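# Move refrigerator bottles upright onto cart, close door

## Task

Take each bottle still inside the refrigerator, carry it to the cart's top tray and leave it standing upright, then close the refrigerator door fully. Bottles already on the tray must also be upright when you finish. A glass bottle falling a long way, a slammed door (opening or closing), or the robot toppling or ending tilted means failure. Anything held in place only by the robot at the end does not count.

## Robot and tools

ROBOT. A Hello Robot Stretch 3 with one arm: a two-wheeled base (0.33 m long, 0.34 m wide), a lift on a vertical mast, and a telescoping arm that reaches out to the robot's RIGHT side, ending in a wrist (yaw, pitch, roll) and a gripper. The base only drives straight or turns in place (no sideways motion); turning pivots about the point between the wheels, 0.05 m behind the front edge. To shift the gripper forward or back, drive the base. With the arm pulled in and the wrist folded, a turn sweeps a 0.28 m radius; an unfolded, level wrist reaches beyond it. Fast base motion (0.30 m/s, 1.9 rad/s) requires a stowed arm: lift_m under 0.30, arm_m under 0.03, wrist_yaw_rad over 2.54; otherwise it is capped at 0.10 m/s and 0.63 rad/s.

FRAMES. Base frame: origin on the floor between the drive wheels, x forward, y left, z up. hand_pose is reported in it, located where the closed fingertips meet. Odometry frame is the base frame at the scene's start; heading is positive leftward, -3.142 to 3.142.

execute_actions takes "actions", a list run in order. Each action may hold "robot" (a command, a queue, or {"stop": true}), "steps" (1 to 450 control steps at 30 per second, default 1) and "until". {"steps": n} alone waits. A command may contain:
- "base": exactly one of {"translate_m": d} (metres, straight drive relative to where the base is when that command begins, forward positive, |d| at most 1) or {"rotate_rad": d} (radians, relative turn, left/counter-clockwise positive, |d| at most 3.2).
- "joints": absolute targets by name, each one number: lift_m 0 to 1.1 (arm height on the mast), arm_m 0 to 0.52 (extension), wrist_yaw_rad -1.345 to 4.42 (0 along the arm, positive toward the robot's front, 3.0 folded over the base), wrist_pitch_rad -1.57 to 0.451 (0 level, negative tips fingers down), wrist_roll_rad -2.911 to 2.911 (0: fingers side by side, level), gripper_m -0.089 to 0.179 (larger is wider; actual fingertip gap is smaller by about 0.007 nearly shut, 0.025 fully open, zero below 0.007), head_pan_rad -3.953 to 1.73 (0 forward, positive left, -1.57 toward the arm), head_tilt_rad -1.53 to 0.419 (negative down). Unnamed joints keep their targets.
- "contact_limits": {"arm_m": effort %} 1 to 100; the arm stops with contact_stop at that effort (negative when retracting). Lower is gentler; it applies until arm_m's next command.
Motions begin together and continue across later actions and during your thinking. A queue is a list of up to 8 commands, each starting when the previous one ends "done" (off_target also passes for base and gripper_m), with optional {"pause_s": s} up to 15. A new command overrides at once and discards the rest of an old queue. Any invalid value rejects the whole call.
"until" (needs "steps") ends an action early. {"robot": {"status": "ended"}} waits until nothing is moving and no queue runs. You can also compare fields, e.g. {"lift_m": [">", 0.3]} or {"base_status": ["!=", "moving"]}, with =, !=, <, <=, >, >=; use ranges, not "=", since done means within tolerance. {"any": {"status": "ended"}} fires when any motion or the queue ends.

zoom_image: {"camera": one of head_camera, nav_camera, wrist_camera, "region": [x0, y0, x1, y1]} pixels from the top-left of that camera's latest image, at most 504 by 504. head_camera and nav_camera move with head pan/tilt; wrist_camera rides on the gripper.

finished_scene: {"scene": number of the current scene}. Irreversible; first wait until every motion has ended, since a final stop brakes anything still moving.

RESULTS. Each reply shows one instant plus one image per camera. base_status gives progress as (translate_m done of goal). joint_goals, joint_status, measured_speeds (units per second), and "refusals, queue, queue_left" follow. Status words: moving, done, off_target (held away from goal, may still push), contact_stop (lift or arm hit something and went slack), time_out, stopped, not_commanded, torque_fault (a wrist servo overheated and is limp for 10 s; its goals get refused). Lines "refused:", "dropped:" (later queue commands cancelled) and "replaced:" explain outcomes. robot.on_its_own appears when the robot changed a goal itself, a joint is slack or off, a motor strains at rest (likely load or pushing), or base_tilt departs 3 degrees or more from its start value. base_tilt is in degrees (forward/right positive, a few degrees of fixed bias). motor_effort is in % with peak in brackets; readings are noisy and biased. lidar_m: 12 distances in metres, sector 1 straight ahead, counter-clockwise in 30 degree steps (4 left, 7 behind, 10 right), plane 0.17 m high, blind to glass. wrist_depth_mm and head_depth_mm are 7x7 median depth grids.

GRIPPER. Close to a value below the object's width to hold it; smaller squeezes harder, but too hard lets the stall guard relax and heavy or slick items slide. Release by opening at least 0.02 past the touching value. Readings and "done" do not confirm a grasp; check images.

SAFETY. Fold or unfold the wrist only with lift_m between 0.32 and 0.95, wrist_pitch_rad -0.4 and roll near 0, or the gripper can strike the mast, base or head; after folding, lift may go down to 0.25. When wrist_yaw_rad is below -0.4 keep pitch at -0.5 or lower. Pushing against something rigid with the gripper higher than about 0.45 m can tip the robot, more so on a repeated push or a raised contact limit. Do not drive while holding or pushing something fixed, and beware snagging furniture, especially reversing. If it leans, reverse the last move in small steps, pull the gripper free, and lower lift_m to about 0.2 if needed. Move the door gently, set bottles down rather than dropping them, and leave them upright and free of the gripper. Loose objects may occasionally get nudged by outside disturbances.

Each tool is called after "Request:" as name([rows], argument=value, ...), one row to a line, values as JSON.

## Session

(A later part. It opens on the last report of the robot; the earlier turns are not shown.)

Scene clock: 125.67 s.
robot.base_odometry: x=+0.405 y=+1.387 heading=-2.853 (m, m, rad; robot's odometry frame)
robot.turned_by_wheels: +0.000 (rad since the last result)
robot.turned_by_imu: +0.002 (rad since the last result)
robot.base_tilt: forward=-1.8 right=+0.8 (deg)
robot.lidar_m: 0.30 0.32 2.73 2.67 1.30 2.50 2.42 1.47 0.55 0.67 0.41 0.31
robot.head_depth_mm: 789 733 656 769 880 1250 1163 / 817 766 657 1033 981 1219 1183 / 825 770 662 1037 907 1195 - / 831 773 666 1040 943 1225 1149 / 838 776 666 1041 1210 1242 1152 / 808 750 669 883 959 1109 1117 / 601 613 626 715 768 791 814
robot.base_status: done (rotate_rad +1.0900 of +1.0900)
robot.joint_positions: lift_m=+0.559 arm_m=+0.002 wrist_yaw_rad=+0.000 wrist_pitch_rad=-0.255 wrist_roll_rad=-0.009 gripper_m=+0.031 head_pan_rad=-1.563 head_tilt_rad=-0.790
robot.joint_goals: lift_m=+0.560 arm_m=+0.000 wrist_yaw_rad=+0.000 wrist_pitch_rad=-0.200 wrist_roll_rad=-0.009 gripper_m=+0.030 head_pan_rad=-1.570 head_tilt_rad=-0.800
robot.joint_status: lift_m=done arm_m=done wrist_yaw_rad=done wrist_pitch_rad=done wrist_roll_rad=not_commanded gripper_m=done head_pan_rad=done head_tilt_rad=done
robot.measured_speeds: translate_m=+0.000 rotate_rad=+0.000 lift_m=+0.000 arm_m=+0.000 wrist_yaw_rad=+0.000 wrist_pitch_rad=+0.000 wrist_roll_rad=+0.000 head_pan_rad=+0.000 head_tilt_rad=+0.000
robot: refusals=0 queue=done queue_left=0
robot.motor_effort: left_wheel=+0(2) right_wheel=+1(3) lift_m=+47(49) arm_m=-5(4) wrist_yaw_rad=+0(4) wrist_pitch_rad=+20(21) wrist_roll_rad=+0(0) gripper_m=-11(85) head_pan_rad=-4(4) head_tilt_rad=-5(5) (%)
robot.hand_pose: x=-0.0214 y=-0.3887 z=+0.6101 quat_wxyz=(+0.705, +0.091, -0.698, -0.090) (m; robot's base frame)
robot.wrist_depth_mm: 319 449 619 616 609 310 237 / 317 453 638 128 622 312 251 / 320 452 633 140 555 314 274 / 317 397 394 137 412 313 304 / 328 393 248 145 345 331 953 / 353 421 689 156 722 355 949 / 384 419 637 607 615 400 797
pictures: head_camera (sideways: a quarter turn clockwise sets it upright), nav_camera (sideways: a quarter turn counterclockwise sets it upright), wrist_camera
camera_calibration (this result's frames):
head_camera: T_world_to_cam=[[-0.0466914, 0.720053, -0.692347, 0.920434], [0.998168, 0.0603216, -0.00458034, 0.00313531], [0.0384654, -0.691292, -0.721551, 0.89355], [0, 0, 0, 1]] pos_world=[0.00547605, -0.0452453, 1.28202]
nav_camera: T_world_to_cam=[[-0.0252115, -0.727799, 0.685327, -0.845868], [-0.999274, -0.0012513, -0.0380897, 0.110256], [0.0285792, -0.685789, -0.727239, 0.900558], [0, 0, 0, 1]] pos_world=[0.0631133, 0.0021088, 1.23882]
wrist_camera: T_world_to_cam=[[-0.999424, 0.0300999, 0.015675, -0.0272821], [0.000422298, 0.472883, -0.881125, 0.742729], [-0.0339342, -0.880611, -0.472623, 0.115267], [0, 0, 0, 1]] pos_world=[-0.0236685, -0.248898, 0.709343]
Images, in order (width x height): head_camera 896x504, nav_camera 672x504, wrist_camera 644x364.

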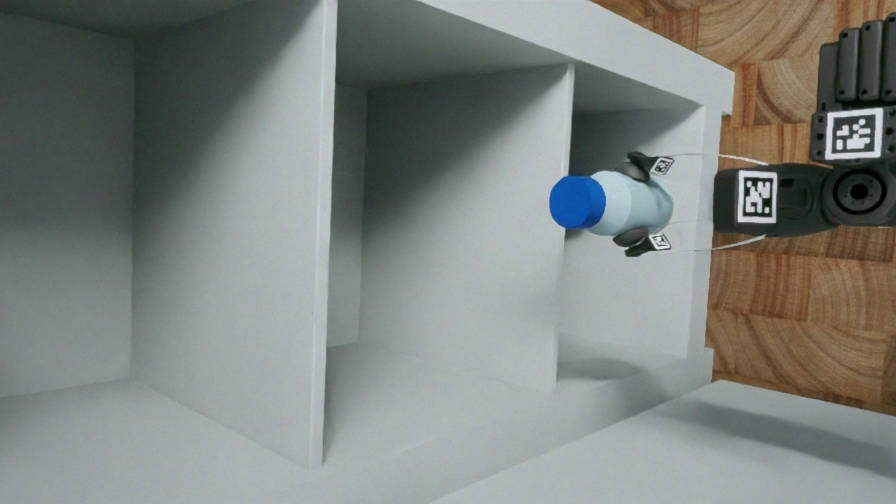

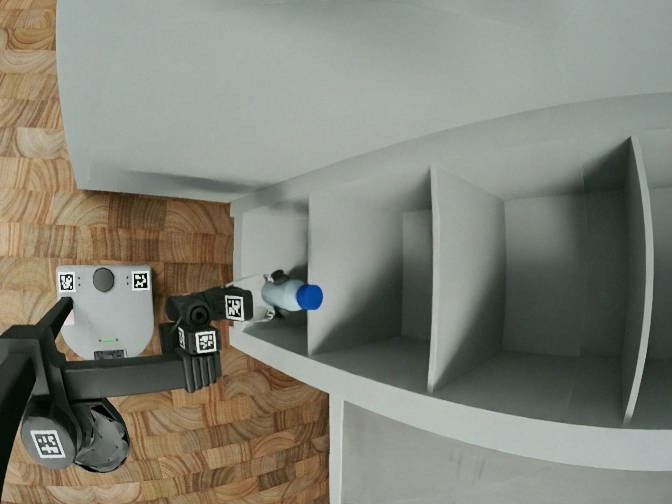

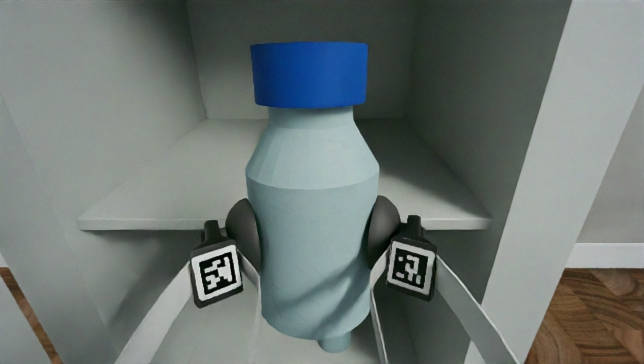

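Request:
execute_actions([
  {"robot":[{"base":{"rotate_rad":-1.09},"joints":{"head_tilt_rad":-0.6}},{"base":{"translate_m":-0.75},"joints":{"lift_m":0.92}},{"base":{"rotate_rad":-1.79}},{"joints":{"arm_m":0.38}},{"joints":{"lift_m":0.82}}],"steps":450,"until":{"robot":{"status":"ended"}}},
  {"steps":450,"until":{"robot":{"status":"ended"}}},
])

Scene clock: 151.80 s.
robot.base_odometry: x=+0.927 y=+0.848 heading=+0.550 (m, m, rad; robot's odometry frame)
robot.turned_by_wheels: -2.880 (rad since the last result)
robot.turned_by_imu: -2.838 (rad since the last result)
robot.base_tilt: forward=-1.8 right=+0.9 (deg)
robot.lidar_m: 2.06 1.95 1.72 1.17 0.90 2.69 2.26 2.28 2.03 0.58 0.61 2.05
robot.head_depth_mm: 1694 1878 2073 2234 - 1439 1202 / 1749 1946 2051 686 1616 1411 1226 / 1807 2010 1182 - 1066 985 1176 / 1872 2085 1148 842 1067 1184 1181 / 1938 2181 1152 847 1073 1184 1184 / 2008 2278 1101 846 1073 1114 1211 / 2095 2365 2652 809 1614 1420 1235
robot.base_status: done (rotate_rad -1.7899 of -1.7900)
robot.joint_positions: lift_m=+0.820 arm_m=+0.380 wrist_yaw_rad=+0.000 wrist_pitch_rad=-0.256 wrist_roll_rad=-0.009 gripper_m=+0.031 head_pan_rad=-1.563 head_tilt_rad=-0.606
robot.joint_goals: lift_m=+0.820 arm_m=+0.380 wrist_yaw_rad=+0.000 wrist_pitch_rad=-0.200 wrist_roll_rad=-0.009 gripper_m=+0.030 head_pan_rad=-1.570 head_tilt_rad=-0.600
robot.joint_status: lift_m=done arm_m=done wrist_yaw_rad=done wrist_pitch_rad=done wrist_roll_rad=not_commanded gripper_m=done head_pan_rad=done head_tilt_rad=done
robot.measured_speeds: translate_m=+0.000 rotate_rad=+0.000 lift_m=+0.000 arm_m=+0.000 wrist_yaw_rad=+0.000 wrist_pitch_rad=+0.000 wrist_roll_rad=+0.000 head_pan_rad=+0.000 head_tilt_rad=+0.000
robot: refusals=0 queue=done queue_left=0
robot.motor_effort: left_wheel=+1(8) right_wheel=-1(4) lift_m=+21(48) arm_m=+5(6) wrist_yaw_rad=+0(1) wrist_pitch_rad=+20(20) wrist_roll_rad=+0(1) gripper_m=-11(11) head_pan_rad=-4(4) head_tilt_rad=+2(15) (%)
robot.hand_pose: x=-0.0215 y=-0.7664 z=+0.8710 quat_wxyz=(+0.705, +0.091, -0.698, -0.090) (m; robot's base frame)
robot.wrist_depth_mm: - - - - - - - / - - - 128 - - - / - 210 547 140 538 - - / 373 216 233 137 331 - - / 306 234 192 144 291 232 - / 243 243 224 156 233 177 - / 203 203 203 189 202 164 -
pictures: head_camera (sideways: a quarter turn clockwise sets it upright), nav_camera (sideways: a quarter turn counterclockwise sets it upright), wrist_camera
camera_calibration (this result's frames):
head_camera: T_world_to_cam=[[-0.0456278, 0.581164, -0.812506, 1.07704], [0.998182, 0.0585795, -0.0141544, 0.0156019], [0.0393702, -0.811675, -0.582781, 0.713039], [0, 0, 0, 1]] pos_world=[0.00549711, -0.0480967, 1.29087]
nav_camera: T_world_to_cam=[[-0.0262664, -0.590073, 0.806923, -1.00435], [-0.99922, -0.00831707, -0.0386079, 0.11094], [0.0294927, -0.807307, -0.589394, 0.721252], [0, 0, 0, 1]] pos_world=[0.063201, -0.00944235, 1.23981]
wrist_camera: T_world_to_cam=[[-0.999419, 0.0302519, 0.0156996, -0.0199479], [0.000501702, 0.473635, -0.880721, 1.15144], [-0.0340794, -0.880201, -0.473375, -0.0930628], [0, 0, 0, 1]] pos_world=[-0.0236855, -0.626675, 0.970359]
Images, in order (width x height): head_camera 896x504, nav_camera 672x504, wrist_camera 644x364.

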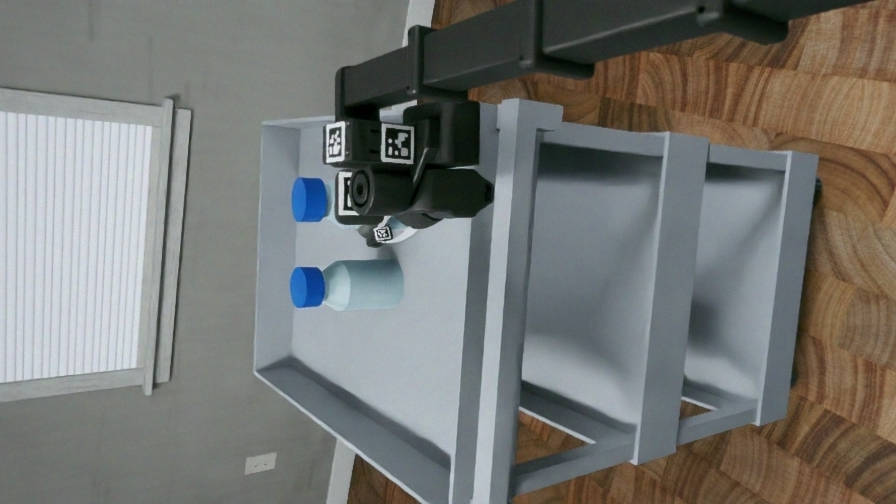

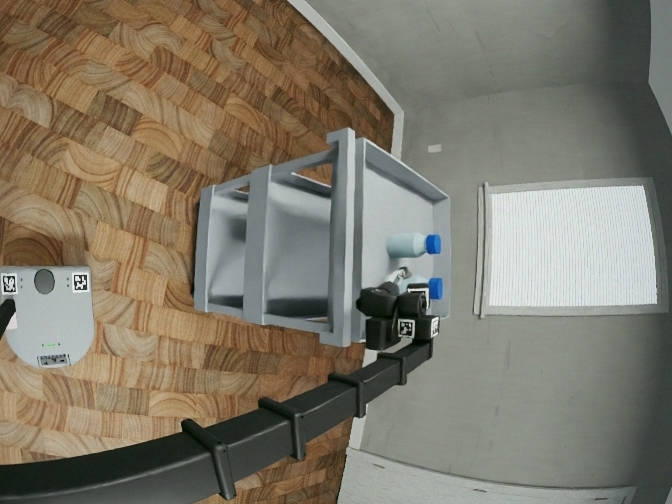

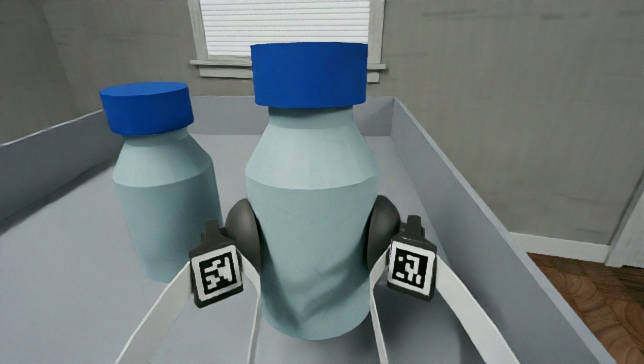

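Request:
execute_actions([
  {"robot":{"joints":{"lift_m":0.802}},"steps":100,"until":{"robot":{"status":"ended"}}},
  {"robot":[{"joints":{"gripper_m":0.11}},{"joints":{"lift_m":0.95}},{"joints":{"arm_m":0.0,"gripper_m":0.15}},{"base":{"rotate_rad":1.79}},{"base":{"translate_m":0.75},"joints":{"lift_m":0.165,"head_tilt_rad":-0.9}},{"base":{"rotate_rad":1.09}}],"steps":450,"until":{"robot":{"status":"ended"}}},
  {"steps":450,"until":{"robot":{"status":"ended"}}},
])

Scene clock: 181.20 s.
robot.base_odometry: x=+0.405 y=+1.387 heading=-2.853 (m, m, rad; robot's odometry frame)
robot.turned_by_wheels: +2.880 (rad since the last result)
robot.turned_by_imu: +2.846 (rad since the last result)
robot.base_tilt: forward=-1.8 right=+0.8 (deg)
robot.lidar_m: 0.30 0.32 2.73 2.67 1.30 2.49 2.42 1.47 0.55 0.66 0.41 0.31
robot.head_depth_mm: 764 628 792 823 1129 1248 1122 / 797 630 1085 966 1220 1251 1139 / 799 632 1103 967 1254 1252 1159 / 806 634 1119 974 1280 1253 1149 / 809 638 1114 977 1285 1255 1127 / 762 641 867 904 1059 1129 1097 / 605 607 677 761 781 802 824
robot.base_status: done (rotate_rad +1.0899 of +1.0900)
robot.joint_positions: lift_m=+0.166 arm_m=+0.002 wrist_yaw_rad=+0.000 wrist_pitch_rad=-0.216 wrist_roll_rad=-0.007 gripper_m=+0.150 head_pan_rad=-1.563 head_tilt_rad=-0.889
robot.joint_goals: lift_m=+0.165 arm_m=+0.000 wrist_yaw_rad=+0.000 wrist_pitch_rad=-0.200 wrist_roll_rad=-0.007 gripper_m=+0.150 head_pan_rad=-1.570 head_tilt_rad=-0.900
robot.joint_status: lift_m=done arm_m=done wrist_yaw_rad=done wrist_pitch_rad=done wrist_roll_rad=not_commanded gripper_m=done head_pan_rad=done head_tilt_rad=done
robot.measured_speeds: translate_m=+0.000 rotate_rad=+0.000 lift_m=+0.000 arm_m=+0.000 wrist_yaw_rad=+0.000 wrist_pitch_rad=+0.000 wrist_roll_rad=+0.000 head_pan_rad=+0.000 head_tilt_rad=+0.000
robot: refusals=0 queue=done queue_left=0
robot.motor_effort: left_wheel=-1(9) right_wheel=+3(8) lift_m=+18(45) arm_m=-5(8) wrist_yaw_rad=+0(0) wrist_pitch_rad=+6(21) wrist_roll_rad=-1(5) gripper_m=+0(82) head_pan_rad=-4(4) head_tilt_rad=-5(26) (%)
robot.hand_pose: x=-0.0216 y=-0.3919 z=+0.2257 quat_wxyz=(+0.706, +0.077, -0.700, -0.077) (m; robot's base frame)
robot.wrist_depth_mm: 319 452 621 617 605 306 238 / 318 454 670 648 638 308 252 / 318 450 698 635 624 310 270 / 316 430 492 452 484 310 296 / 321 371 358 355 353 311 520 / 340 - 339 341 337 343 454 / 367 372 376 378 376 365 375
pictures: head_camera (sideways: a quarter turn clockwise sets it upright), nav_camera (sideways: a quarter turn counterclockwise sets it upright), wrist_camera
replaced: robot.lift_m: its motion had ended contact_stop
camera_calibration (this result's frames):
head_camera: T_world_to_cam=[[-0.0471541, 0.784782, -0.617975, 0.823529], [0.998169, 0.0604788, 0.000638999, -0.00365995], [0.0378759, -0.616814, -0.786197, 0.97762], [0, 0, 0, 1]] pos_world=[0.00545782, -0.04306, 1.27753]
nav_camera: T_world_to_cam=[[-0.0247546, -0.791799, 0.61028, -0.748085], [-0.999302, 0.0025093, -0.0372788, 0.109196], [0.0279859, -0.610777, -0.791308, 0.983876], [0, 0, 0, 1]] pos_world=[0.0630664, 0.00832099, 1.23916]
wrist_camera: T_world_to_cam=[[-0.999419, 0.0316166, 0.0127679, -0.020045], [0.00239954, 0.438741, -0.898611, 0.39612], [-0.0340128, -0.898057, -0.438561, -0.0837625], [0, 0, 0, 1]] pos_world=[-0.0238329, -0.248384, 0.319479]
Images, in order (width x height): head_camera 896x504, nav_camera 672x504, wrist_camera 644x364.

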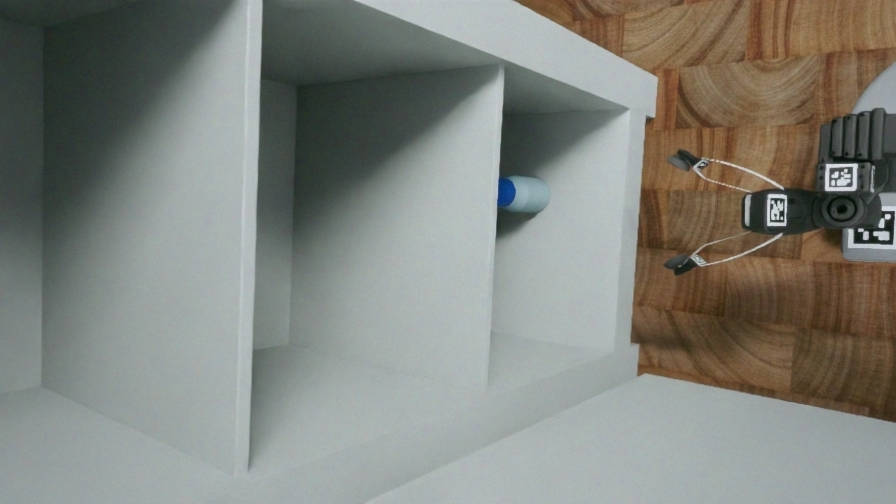

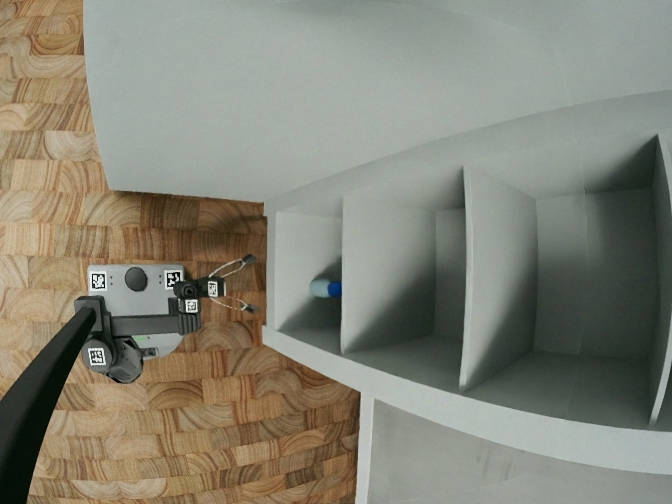

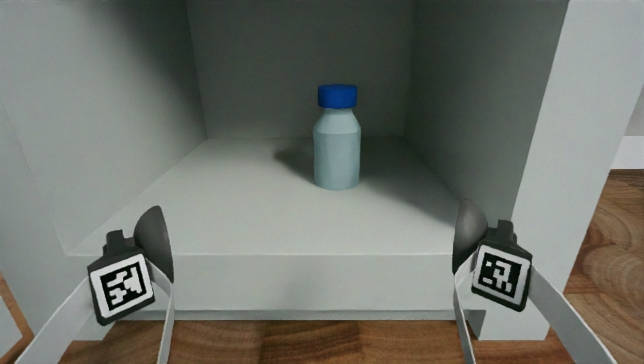

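Request:
execute_actions([
  {"robot":[{"base":{"translate_m":-0.045},"joints":{"lift_m":0.11}},{"joints":{"arm_m":0.305}},{"joints":{"gripper_m":0.03}},{"joints":{"lift_m":0.16}},{"joints":{"arm_m":0.0}}],"steps":450,"until":{"robot":{"status":"ended"}}},
])

Scene clock: 195.50 s.
robot.base_odometry: x=+0.448 y=+1.400 heading=-2.853 (m, m, rad; robot's odometry frame)
robot.turned_by_wheels: +0.000 (rad since the last result)
robot.turned_by_imu: +0.002 (rad since the last result)
robot.base_tilt: forward=-1.8 right=+0.8 (deg)
robot.lidar_m: 0.35 0.36 2.73 1.32 1.29 2.44 2.37 1.47 0.54 0.37 0.47 0.36
robot.head_depth_mm: 663 592 646 760 1383 1243 1122 / 796 629 1052 906 1109 1253 1142 / 799 634 1102 968 1273 1234 1157 / 804 635 1116 975 1279 1232 1144 / 808 638 1119 974 1290 1257 1129 / 813 641 1023 954 1178 1227 1131 / 714 643 745 831 900 925 949
robot.base_status: done (translate_m -0.0450 of -0.0450)
robot.joint_positions: lift_m=+0.159 arm_m=+0.002 wrist_yaw_rad=+0.000 wrist_pitch_rad=-0.262 wrist_roll_rad=-0.007 gripper_m=+0.031 head_pan_rad=-1.563 head_tilt_rad=-0.889
robot.joint_goals: lift_m=+0.160 arm_m=+0.000 wrist_yaw_rad=+0.000 wrist_pitch_rad=-0.200 wrist_roll_rad=-0.007 gripper_m=+0.030 head_pan_rad=-1.570 head_tilt_rad=-0.900
robot.joint_status: lift_m=done arm_m=done wrist_yaw_rad=done wrist_pitch_rad=done wrist_roll_rad=not_commanded gripper_m=done head_pan_rad=done head_tilt_rad=done
robot.measured_speeds: translate_m=+0.000 rotate_rad=+0.000 lift_m=+0.000 arm_m=+0.000 wrist_yaw_rad=+0.000 wrist_pitch_rad=+0.000 wrist_roll_rad=+0.000 head_pan_rad=+0.000 head_tilt_rad=+0.000
robot: refusals=0 queue=done queue_left=0
robot.motor_effort: left_wheel=-1(9) right_wheel=+1(3) lift_m=+47(49) arm_m=-5(3) wrist_yaw_rad=-1(5) wrist_pitch_rad=+23(24) wrist_roll_rad=-1(1) gripper_m=-12(86) head_pan_rad=-4(4) head_tilt_rad=-6(6) (%)
robot.hand_pose: x=-0.0214 y=-0.3880 z=+0.2083 quat_wxyz=(+0.704, +0.093, -0.698, -0.092) (m; robot's base frame)
robot.wrist_depth_mm: 365 520 618 604 467 242 240 / 363 528 646 122 469 254 760 / 361 524 622 134 480 274 792 / 362 421 394 132 367 293 679 / 330 329 152 139 329 319 508 / 352 351 369 149 390 358 425 / 353 348 349 163 349 348 350
pictures: head_camera (sideways: a quarter turn clockwise sets it upright), nav_camera (sideways: a quarter turn counterclockwise sets it upright), wrist_camera
camera_calibration (this result's frames):
head_camera: T_world_to_cam=[[-0.0471543, 0.784782, -0.617975, 0.823529], [0.998169, 0.060479, 0.000639003, -0.00365995], [0.037876, -0.616814, -0.786197, 0.97762], [0, 0, 0, 1]] pos_world=[0.00545783, -0.04306, 1.27753]
nav_camera: T_world_to_cam=[[-0.0247544, -0.791799, 0.61028, -0.748085], [-0.999302, 0.00250906, -0.0372788, 0.109196], [0.0279861, -0.610777, -0.791308, 0.983876], [0, 0, 0, 1]] pos_world=[0.0630664, 0.008321, 1.23916]
wrist_camera: T_world_to_cam=[[-0.999435, 0.0303314, 0.0144795, -0.0206573], [0.00184224, 0.479595, -0.877488, 0.390195], [-0.0335597, -0.876965, -0.47938, -0.0712309], [0, 0, 0, 1]] pos_world=[-0.023755, -0.248976, 0.308544]
Images, in order (width x height): head_camera 896x504, nav_camera 672x504, wrist_camera 644x364.

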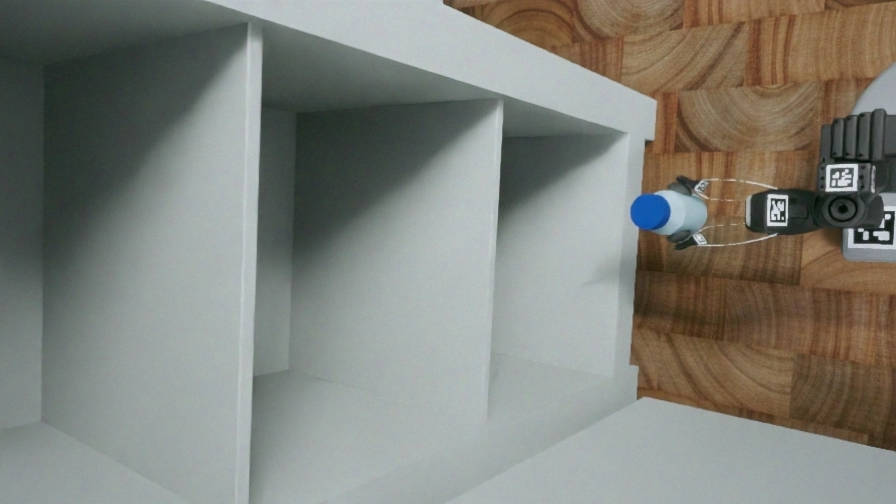

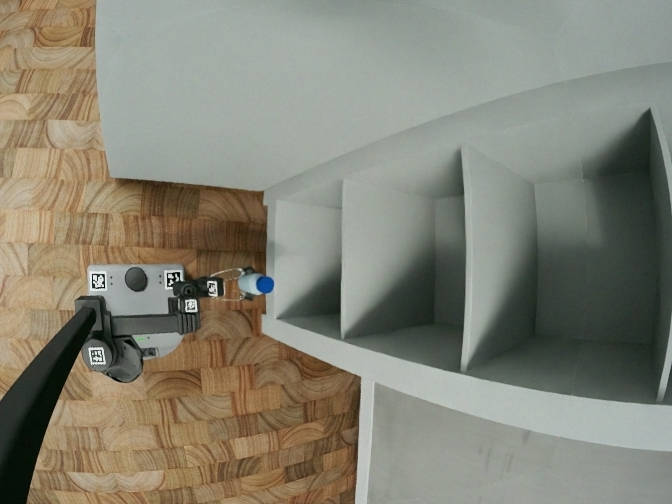

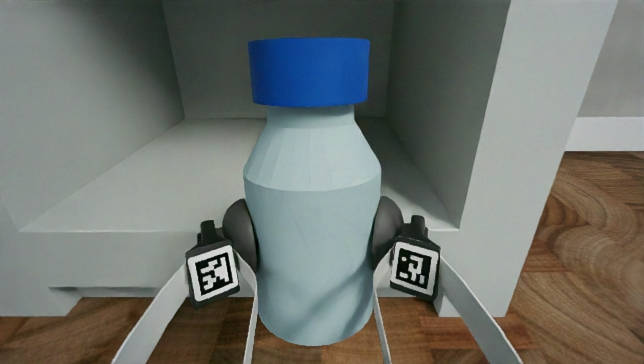

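Request:
execute_actions([
  {"robot":[{"base":{"rotate_rad":-1.09},"joints":{"head_tilt_rad":-0.6}},{"base":{"translate_m":-0.75},"joints":{"lift_m":0.93}},{"base":{"rotate_rad":-1.6}},{"joints":{"arm_m":0.39}},{"joints":{"lift_m":0.83}}],"steps":450,"until":{"robot":{"status":"ended"}}},
  {"steps":450,"until":{"robot":{"status":"ended"}}},
])

Scene clock: 220.17 s.
robot.base_odometry: x=+0.970 y=+0.861 heading=+0.740 (m, m, rad; robot's odometry frame)
robot.turned_by_wheels: -2.690 (rad since the last result)
robot.turned_by_imu: -2.650 (rad since the last result)
robot.base_tilt: forward=-1.8 right=+0.9 (deg)
robot.lidar_m: 2.07 1.80 1.18 1.06 0.99 2.31 2.74 2.13 0.57 0.57 0.66 2.01
robot.head_depth_mm: 1754 1927 1134 - - 928 1181 / 1850 2044 1167 680 1035 953 1152 / 1934 2166 1165 689 1065 983 1156 / 2055 2291 1150 842 1105 1211 1202 / 2184 2446 2718 784 1039 1167 1234 / 2332 2625 2853 2224 1751 1443 1230 / 2330 2524 2670 2230 1762 1446 1233
robot.base_status: done (rotate_rad -1.5999 of -1.6000)
robot.joint_positions: lift_m=+0.830 arm_m=+0.390 wrist_yaw_rad=+0.000 wrist_pitch_rad=-0.263 wrist_roll_rad=-0.007 gripper_m=+0.031 head_pan_rad=-1.563 head_tilt_rad=-0.606
robot.joint_goals: lift_m=+0.830 arm_m=+0.390 wrist_yaw_rad=+0.000 wrist_pitch_rad=-0.200 wrist_roll_rad=-0.007 gripper_m=+0.030 head_pan_rad=-1.570 head_tilt_rad=-0.600
robot.joint_status: lift_m=done arm_m=done wrist_yaw_rad=done wrist_pitch_rad=done wrist_roll_rad=not_commanded gripper_m=done head_pan_rad=done head_tilt_rad=done
robot.measured_speeds: translate_m=+0.000 rotate_rad=+0.000 lift_m=+0.000 arm_m=+0.000 wrist_yaw_rad=+0.000 wrist_pitch_rad=+0.000 wrist_roll_rad=+0.000 head_pan_rad=+0.000 head_tilt_rad=+0.000
robot: refusals=0 queue=done queue_left=0
robot.motor_effort: left_wheel=+2(8) right_wheel=-1(7) lift_m=+22(48) arm_m=+5(5) wrist_yaw_rad=+0(0) wrist_pitch_rad=+23(23) wrist_roll_rad=-1(1) gripper_m=-12(12) head_pan_rad=-4(4) head_tilt_rad=+2(21) (%)
robot.hand_pose: x=-0.0215 y=-0.7757 z=+0.8791 quat_wxyz=(+0.704, +0.093, -0.698, -0.093) (m; robot's base frame)
robot.wrist_depth_mm: - - - - - - - / - - - 123 - - - / - - - 134 196 499 476 / - - 310 131 201 279 382 / - 241 152 139 202 229 204 / 192 234 235 150 233 235 175 / 192 211 211 164 211 210 177
pictures: head_camera (sideways: a quarter turn clockwise sets it upright), nav_camera (sideways: a quarter turn counterclockwise sets it upright), wrist_camera
camera_calibration (this result's frames):
head_camera: T_world_to_cam=[[-0.0456096, 0.581157, -0.812512, 1.07705], [0.998184, 0.0585483, -0.014155, 0.0156026], [0.039345, -0.811683, -0.582772, 0.713027], [0, 0, 0, 1]] pos_world=[0.00549561, -0.0480968, 1.29087]
nav_camera: T_world_to_cam=[[-0.0262849, -0.590063, 0.806929, -1.00435], [-0.99922, -0.0082864, -0.0386079, 0.11094], [0.0294677, -0.807314, -0.589385, 0.721241], [0, 0, 0, 1]] pos_world=[0.0632007, -0.0094448, 1.23981]
wrist_camera: T_world_to_cam=[[-0.999426, 0.0306152, 0.0145075, -0.018488], [0.00198656, 0.480442, -0.877024, 1.16505], [-0.0338202, -0.876492, -0.480227, -0.0885184], [0, 0, 0, 1]] pos_world=[-0.0237855, -0.636758, 0.979536]
Images, in order (width x height): head_camera 896x504, nav_camera 672x504, wrist_camera 644x364.

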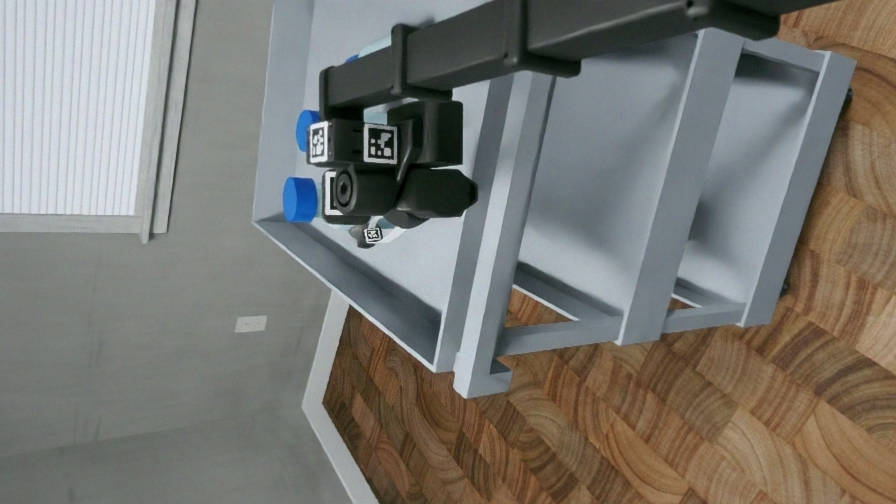

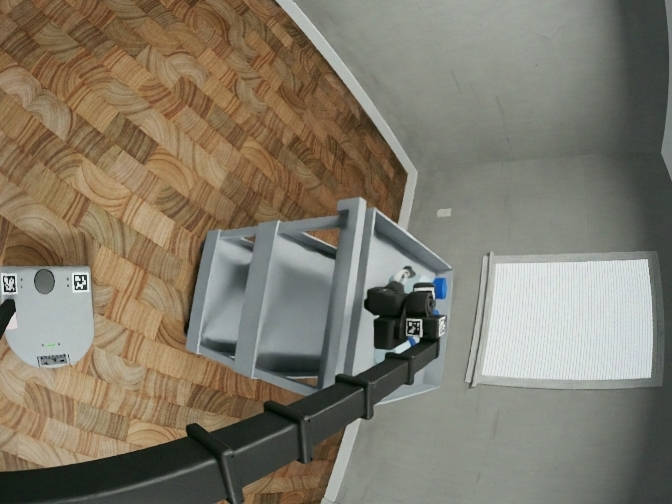

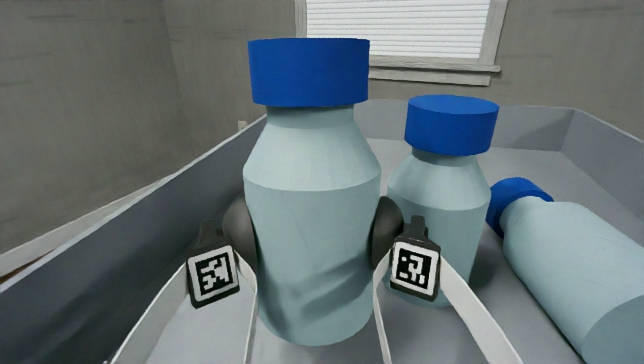

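Request:
execute_actions([
  {"robot":{"joints":{"lift_m":0.808}},"steps":100,"until":{"robot":{"status":"ended"}}},
])

Scene clock: 223.00 s.
robot.base_odometry: x=+0.970 y=+0.861 heading=+0.740 (m, m, rad; robot's odometry frame)
robot.turned_by_wheels: +0.000 (rad since the last result)
robot.turned_by_imu: +0.000 (rad since the last result)
robot.base_tilt: forward=-1.7 right=+0.8 (deg)
robot.lidar_m: 2.06 1.81 1.17 1.06 0.99 2.31 2.75 2.13 0.57 0.57 0.66 2.01
robot.head_depth_mm: 1759 1923 1144 836 - 924 1168 / 1855 2043 1158 679 1035 955 1151 / 1937 2160 1191 - 1066 985 1152 / 2049 2282 1150 845 1104 1215 1203 / 2190 2417 2751 785 1044 1165 1227 / 2334 2636 2877 2239 1762 1453 1237 / 2330 2538 2656 2243 1766 1448 1231
robot.base_status: done (rotate_rad -1.6000 of -1.6000)
robot.joint_positions: lift_m=+0.809 arm_m=+0.390 wrist_yaw_rad=+0.000 wrist_pitch_rad=-0.239 wrist_roll_rad=-0.002 gripper_m=+0.031 head_pan_rad=-1.563 head_tilt_rad=-0.605
robot.joint_goals: lift_m=+0.809 arm_m=+0.390 wrist_yaw_rad=+0.000 wrist_pitch_rad=-0.200 wrist_roll_rad=-0.002 gripper_m=+0.030 head_pan_rad=-1.570 head_tilt_rad=-0.600
robot.joint_status: lift_m=contact_stop arm_m=done wrist_yaw_rad=done wrist_pitch_rad=done wrist_roll_rad=not_commanded gripper_m=done head_pan_rad=done head_tilt_rad=done
robot.measured_speeds: translate_m=+0.000 rotate_rad=+0.000 lift_m=+0.000 arm_m=+0.000 wrist_yaw_rad=+0.000 wrist_pitch_rad=+0.096 wrist_roll_rad=+0.000 head_pan_rad=+0.000 head_tilt_rad=+0.000
robot: refusals=0 queue=dropped queue_left=0
robot.on_its_own: lift_m is slack since a contact_stop, until your next command for it
robot.motor_effort: left_wheel=-1(2) right_wheel=+1(3) lift_m=+29(30) arm_m=+5(5) wrist_yaw_rad=+0(1) wrist_pitch_rad=+12(23) wrist_roll_rad=-4(4) gripper_m=-12(11) head_pan_rad=-4(4) head_tilt_rad=+2(2) (%)
robot.hand_pose: x=-0.0215 y=-0.7779 z=+0.8640 quat_wxyz=(+0.703, +0.084, -0.701, -0.084) (m; robot's base frame)
robot.wrist_depth_mm: - - - - - - - / - - - 122 - - - / - - - 134 204 496 451 / - - 314 132 195 254 366 / - 240 152 139 198 220 186 / 188 230 220 149 219 225 167 / 187 199 199 166 196 195 175
pictures: head_camera (sideways: a quarter turn clockwise sets it upright), nav_camera (sideways: a quarter turn counterclockwise sets it upright), wrist_camera
camera_calibration (this result's frames):
head_camera: T_world_to_cam=[[-0.0456077, 0.580924, -0.812679, 1.07727], [0.998184, 0.0585439, -0.0141696, 0.0156216], [0.0393459, -0.81185, -0.582539, 0.712725], [0, 0, 0, 1]] pos_world=[0.00549562, -0.0480999, 1.29088]
nav_camera: T_world_to_cam=[[-0.0262868, -0.589832, 0.807098, -1.00457], [-0.99922, -0.0082971, -0.0386077, 0.11094], [0.0294686, -0.807483, -0.589154, 0.72094], [0, 0, 0, 1]] pos_world=[0.0632009, -0.00946259, 1.23982]
wrist_camera: T_world_to_cam=[[-0.999443, 0.0323032, 0.00831925, -0.0115471], [0.00742558, 0.458594, -0.888615, 1.14595], [-0.0325202, -0.888058, -0.458579, -0.125343], [0, 0, 0, 1]] pos_world=[-0.0241262, -0.636467, 0.960928]
Images, in order (width x height): head_camera 896x504, nav_camera 672x504, wrist_camera 644x364.

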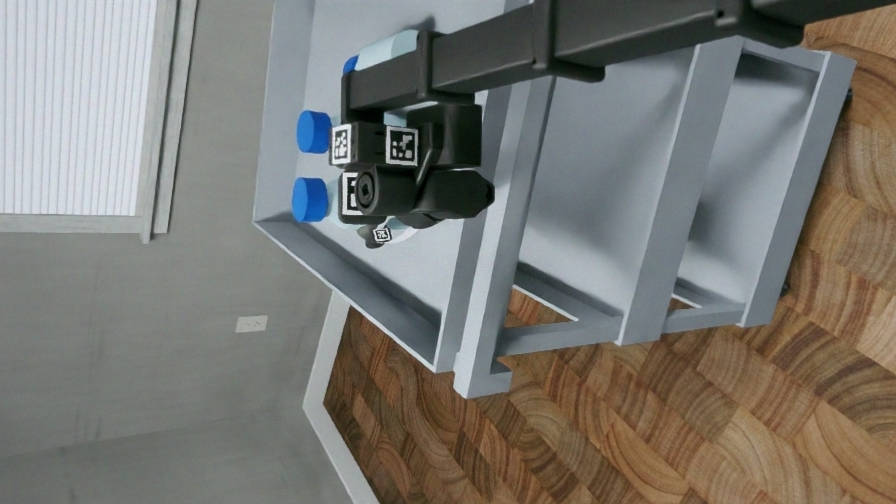

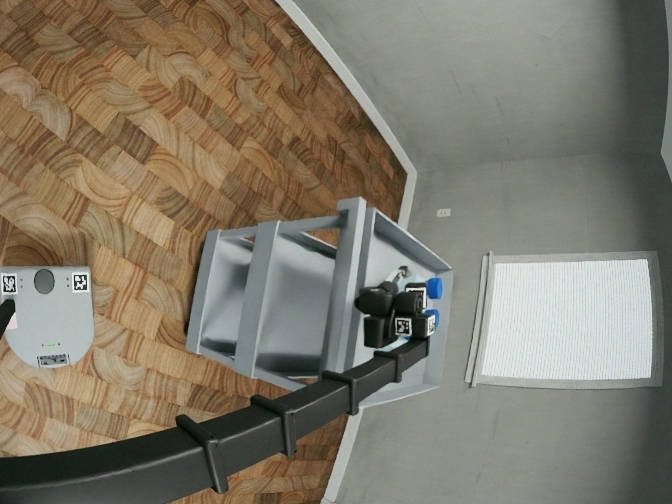

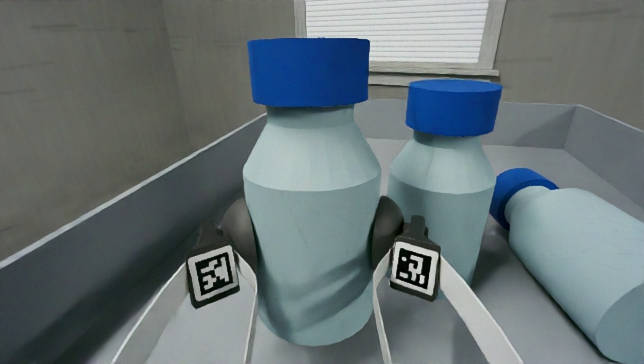

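Request:
execute_actions([
  {"robot":[{"joints":{"lift_m":0.822}},{"joints":{"wrist_pitch_rad":-0.28}},{"pause_s":0.5},{"joints":{"gripper_m":0.11}},{"pause_s":1}],"steps":300,"until":{"robot":{"status":"ended"}}},
])

Scene clock: 227.80 s.
robot.base_odometry: x=+0.970 y=+0.861 heading=+0.740 (m, m, rad; robot's odometry frame)
robot.turned_by_wheels: +0.000 (rad since the last result)
robot.turned_by_imu: +0.001 (rad since the last result)
robot.base_tilt: forward=-1.8 right=+0.9 (deg)
robot.lidar_m: 2.07 1.80 1.17 1.06 0.98 2.31 2.75 2.13 0.57 0.57 0.66 2.01
robot.head_depth_mm: 1747 1928 1137 873 - 922 1178 / 1844 2034 1164 680 1036 954 1153 / 1953 2152 1206 649 1071 983 1152 / 2044 2312 1151 786 1106 1215 1201 / 2191 2452 2729 782 1043 1169 1233 / 2309 2631 2860 2228 1753 1447 1231 / 2342 2528 2669 2233 1769 1448 1235
robot.base_status: done (rotate_rad -1.6000 of -1.6000)
robot.joint_positions: lift_m=+0.821 arm_m=+0.390 wrist_yaw_rad=+0.000 wrist_pitch_rad=-0.339 wrist_roll_rad=-0.006 gripper_m=+0.031 head_pan_rad=-1.563 head_tilt_rad=-0.605
robot.joint_goals: lift_m=+0.822 arm_m=+0.390 wrist_yaw_rad=+0.000 wrist_pitch_rad=-0.280 wrist_roll_rad=-0.006 gripper_m=+0.030 head_pan_rad=-1.570 head_tilt_rad=-0.600
robot.joint_status: lift_m=done arm_m=done wrist_yaw_rad=done wrist_pitch_rad=off_target wrist_roll_rad=not_commanded gripper_m=done head_pan_rad=done head_tilt_rad=done
robot.measured_speeds: translate_m=+0.000 rotate_rad=+0.000 lift_m=+0.000 arm_m=+0.000 wrist_yaw_rad=+0.000 wrist_pitch_rad=+0.000 wrist_roll_rad=+0.000 head_pan_rad=+0.000 head_tilt_rad=+0.000
robot: refusals=0 queue=dropped queue_left=0
robot.motor_effort: left_wheel=+0(1) right_wheel=+0(3) lift_m=+48(50) arm_m=+4(5) wrist_yaw_rad=+0(1) wrist_pitch_rad=+22(24) wrist_roll_rad=-2(3) gripper_m=-12(12) head_pan_rad=-4(4) head_tilt_rad=+2(2) (%)
robot.hand_pose: x=-0.0215 y=-0.7683 z=+0.8521 quat_wxyz=(+0.699, +0.120, -0.695, -0.119) (m; robot's base frame)
robot.wrist_depth_mm: - - - - - - - / - - - 123 192 471 - / - - 336 134 198 270 392 / - 240 298 132 199 223 203 / 191 241 152 138 212 239 175 / 192 215 201 149 207 214 173 / 183 183 182 163 182 182 181
pictures: head_camera (sideways: a quarter turn clockwise sets it upright), nav_camera (sideways: a quarter turn counterclockwise sets it upright), wrist_camera
dropped: robot: command 1 of its queue: wrist_pitch_rad: off_target
camera_calibration (this result's frames):
head_camera: T_world_to_cam=[[-0.045608, 0.580924, -0.812679, 1.07727], [0.998184, 0.0585445, -0.0141696, 0.0156216], [0.0393464, -0.81185, -0.582539, 0.712725], [0, 0, 0, 1]] pos_world=[0.00549565, -0.0480999, 1.29088]
nav_camera: T_world_to_cam=[[-0.0262865, -0.589832, 0.807098, -1.00457], [-0.99922, -0.00829769, -0.0386077, 0.11094], [0.0294691, -0.807483, -0.589154, 0.72094], [0, 0, 0, 1]] pos_world=[0.0632009, -0.00946256, 1.23982]
wrist_camera: T_world_to_cam=[[-0.999432, 0.0300638, 0.015233, -0.0193858], [0.00362121, 0.545154, -0.838328, 1.15456], [-0.0335077, -0.837796, -0.544954, -0.010082], [0, 0, 0, 1]] pos_world=[-0.0238935, -0.637278, 0.962702]
Images, in order (width x height): head_camera 896x504, nav_camera 672x504, wrist_camera 644x364.

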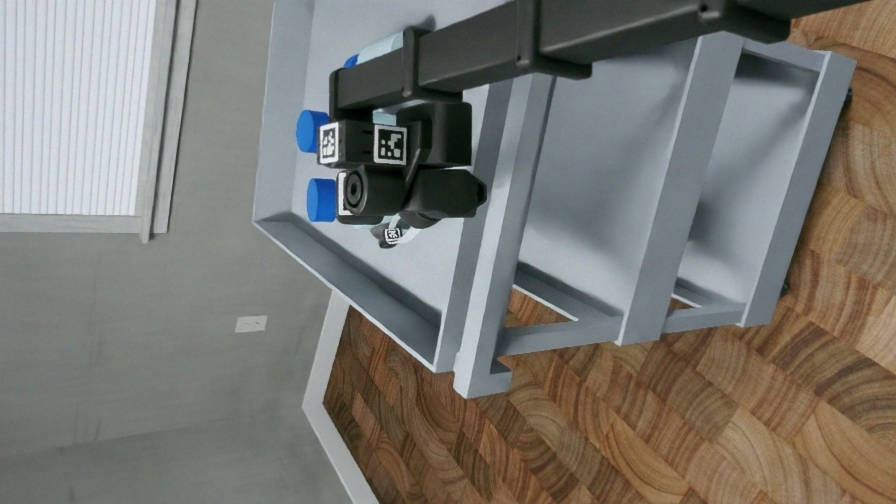

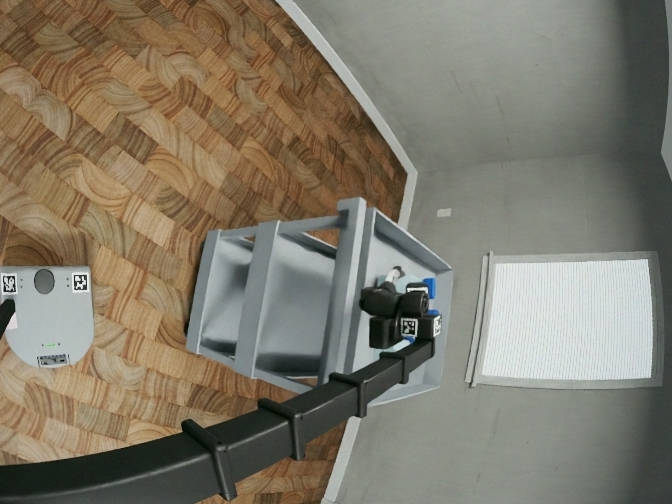

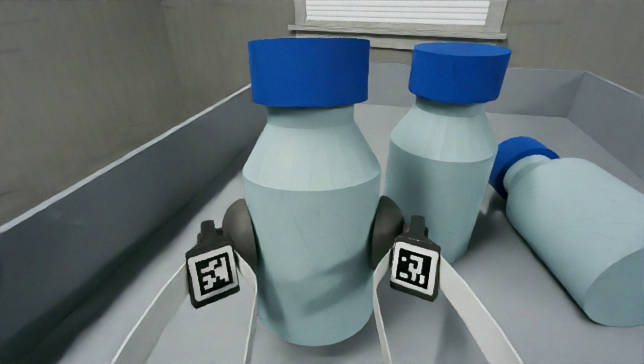

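Request:
execute_actions([
  {"robot":{"joints":{"wrist_pitch_rad":-0.31}},"steps":40},
  {"robot":{"joints":{"gripper_m":0.11}},"steps":60},
  {"robot":{"joints":{"lift_m":1.0}},"steps":200,"until":{"robot":{"status":"ended"}}},
  {"robot":{"joints":{"arm_m":0.1,"head_pan_rad":-1.75,"head_tilt_rad":-0.55}},"steps":200,"until":{"robot":{"status":"ended"}}},
])

Scene clock: 242.27 s.
robot.base_odometry: x=+0.970 y=+0.861 heading=+0.740 (m, m, rad; robot's odometry frame)
robot.turned_by_wheels: +0.000 (rad since the last result)
robot.turned_by_imu: +0.002 (rad since the last result)
robot.base_tilt: forward=-1.8 right=+0.8 (deg)
robot.lidar_m: 2.06 1.81 1.17 1.06 0.99 2.31 2.74 2.13 0.57 0.57 0.66 2.01
robot.head_depth_mm: 1694 1858 - 2276 1725 1486 1263 / 1764 1908 - - 1054 940 1206 / 1811 1963 - - 1061 966 1163 / 1879 2049 2204 - - 997 1169 / 1946 2126 2292 - 1055 994 1179 / 2016 2257 2483 866 1026 961 1213 / 2106 2367 2675 2301 813 1500 1264
robot.base_status: done (rotate_rad -1.6000 of -1.6000)
robot.joint_positions: lift_m=+0.999 arm_m=+0.100 wrist_yaw_rad=+0.000 wrist_pitch_rad=-0.332 wrist_roll_rad=-0.007 gripper_m=+0.110 head_pan_rad=-1.743 head_tilt_rad=-0.556
robot.joint_goals: lift_m=+1.000 arm_m=+0.100 wrist_yaw_rad=+0.000 wrist_pitch_rad=-0.310 wrist_roll_rad=-0.007 gripper_m=+0.110 head_pan_rad=-1.750 head_tilt_rad=-0.550
robot.joint_status: lift_m=done arm_m=done wrist_yaw_rad=done wrist_pitch_rad=done wrist_roll_rad=not_commanded gripper_m=done head_pan_rad=done head_tilt_rad=done
robot.measured_speeds: translate_m=+0.000 rotate_rad=+0.000 lift_m=+0.000 arm_m=+0.000 wrist_yaw_rad=+0.000 wrist_pitch_rad=+0.000 wrist_roll_rad=+0.000 head_pan_rad=+0.000 head_tilt_rad=+0.000
robot: refusals=0 queue=done queue_left=0
robot.motor_effort: left_wheel=+1(2) right_wheel=+0(1) lift_m=+45(47) arm_m=-5(4) wrist_yaw_rad=+0(2) wrist_pitch_rad=+8(23) wrist_roll_rad=-1(2) gripper_m=+0(81) head_pan_rad=-4(27) head_tilt_rad=+3(9) (%)
robot.hand_pose: x=-0.0215 y=-0.4797 z=+1.0318 quat_wxyz=(+0.700, +0.118, -0.695, -0.117) (m; robot's base frame)
robot.wrist_depth_mm: - - - - - - - / - - - - - - - / - - - 870 838 - - / - - - 536 615 - - / - - 513 496 537 541 - / - - 387 440 436 409 - / - - 326 309 324 319 -
pictures: head_camera (sideways: a quarter turn clockwise sets it upright), nav_camera (sideways: a quarter turn counterclockwise sets it upright), wrist_camera
camera_calibration (this result's frames):
head_camera: T_world_to_cam=[[0.0520144, 0.539643, -0.840285, 1.11267], [0.992439, -0.121601, -0.0166608, 0.0189009], [-0.11117, -0.833066, -0.541888, 0.660756], [0, 0, 0, 1]] pos_world=[-0.00317637, -0.0476913, 1.29333]
nav_camera: T_world_to_cam=[[-0.124388, -0.535815, 0.835122, -1.04051], [-0.98493, 0.168606, -0.0385244, 0.110746], [-0.120164, -0.82733, -0.548713, 0.66924], [0, 0, 0, 1]] pos_world=[0.0600684, -0.0225132, 1.24044]
wrist_camera: T_world_to_cam=[[-0.999424, 0.0296976, 0.016439, -0.0322236], [0.00219182, 0.53975, -0.841823, 1.14882], [-0.0338731, -0.841302, -0.539504, 0.322304], [0, 0, 0, 1]] pos_world=[-0.0238056, -0.347963, 1.14152]
Images, in order (width x height): head_camera 896x504, nav_camera 672x504, wrist_camera 644x364.

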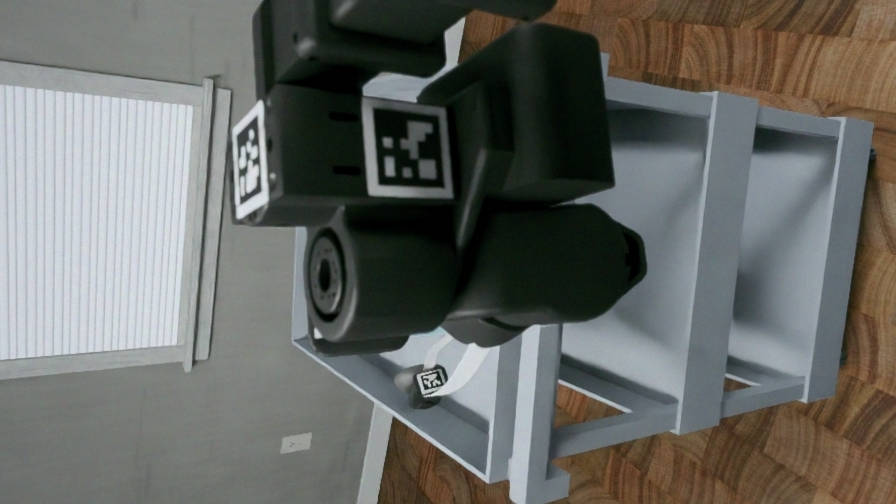

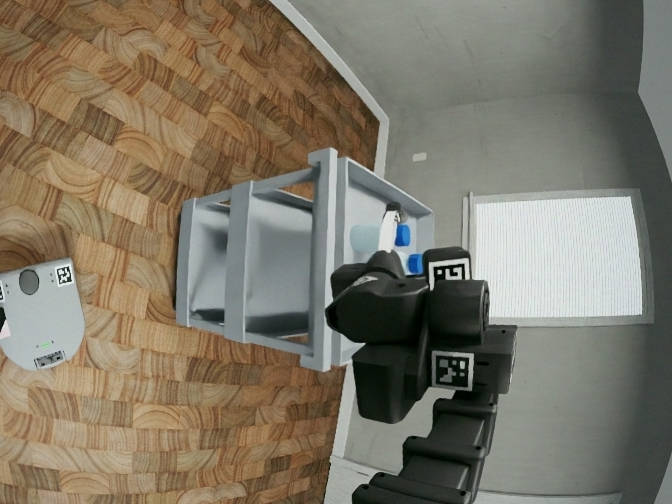

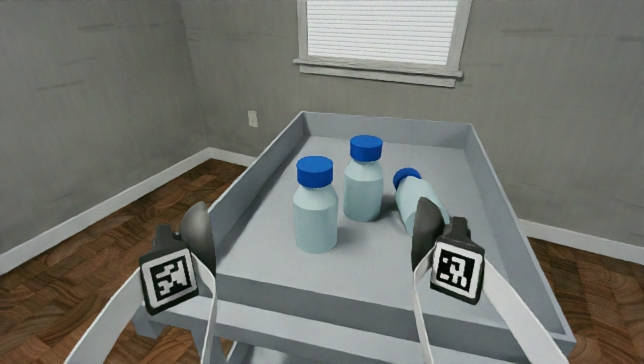

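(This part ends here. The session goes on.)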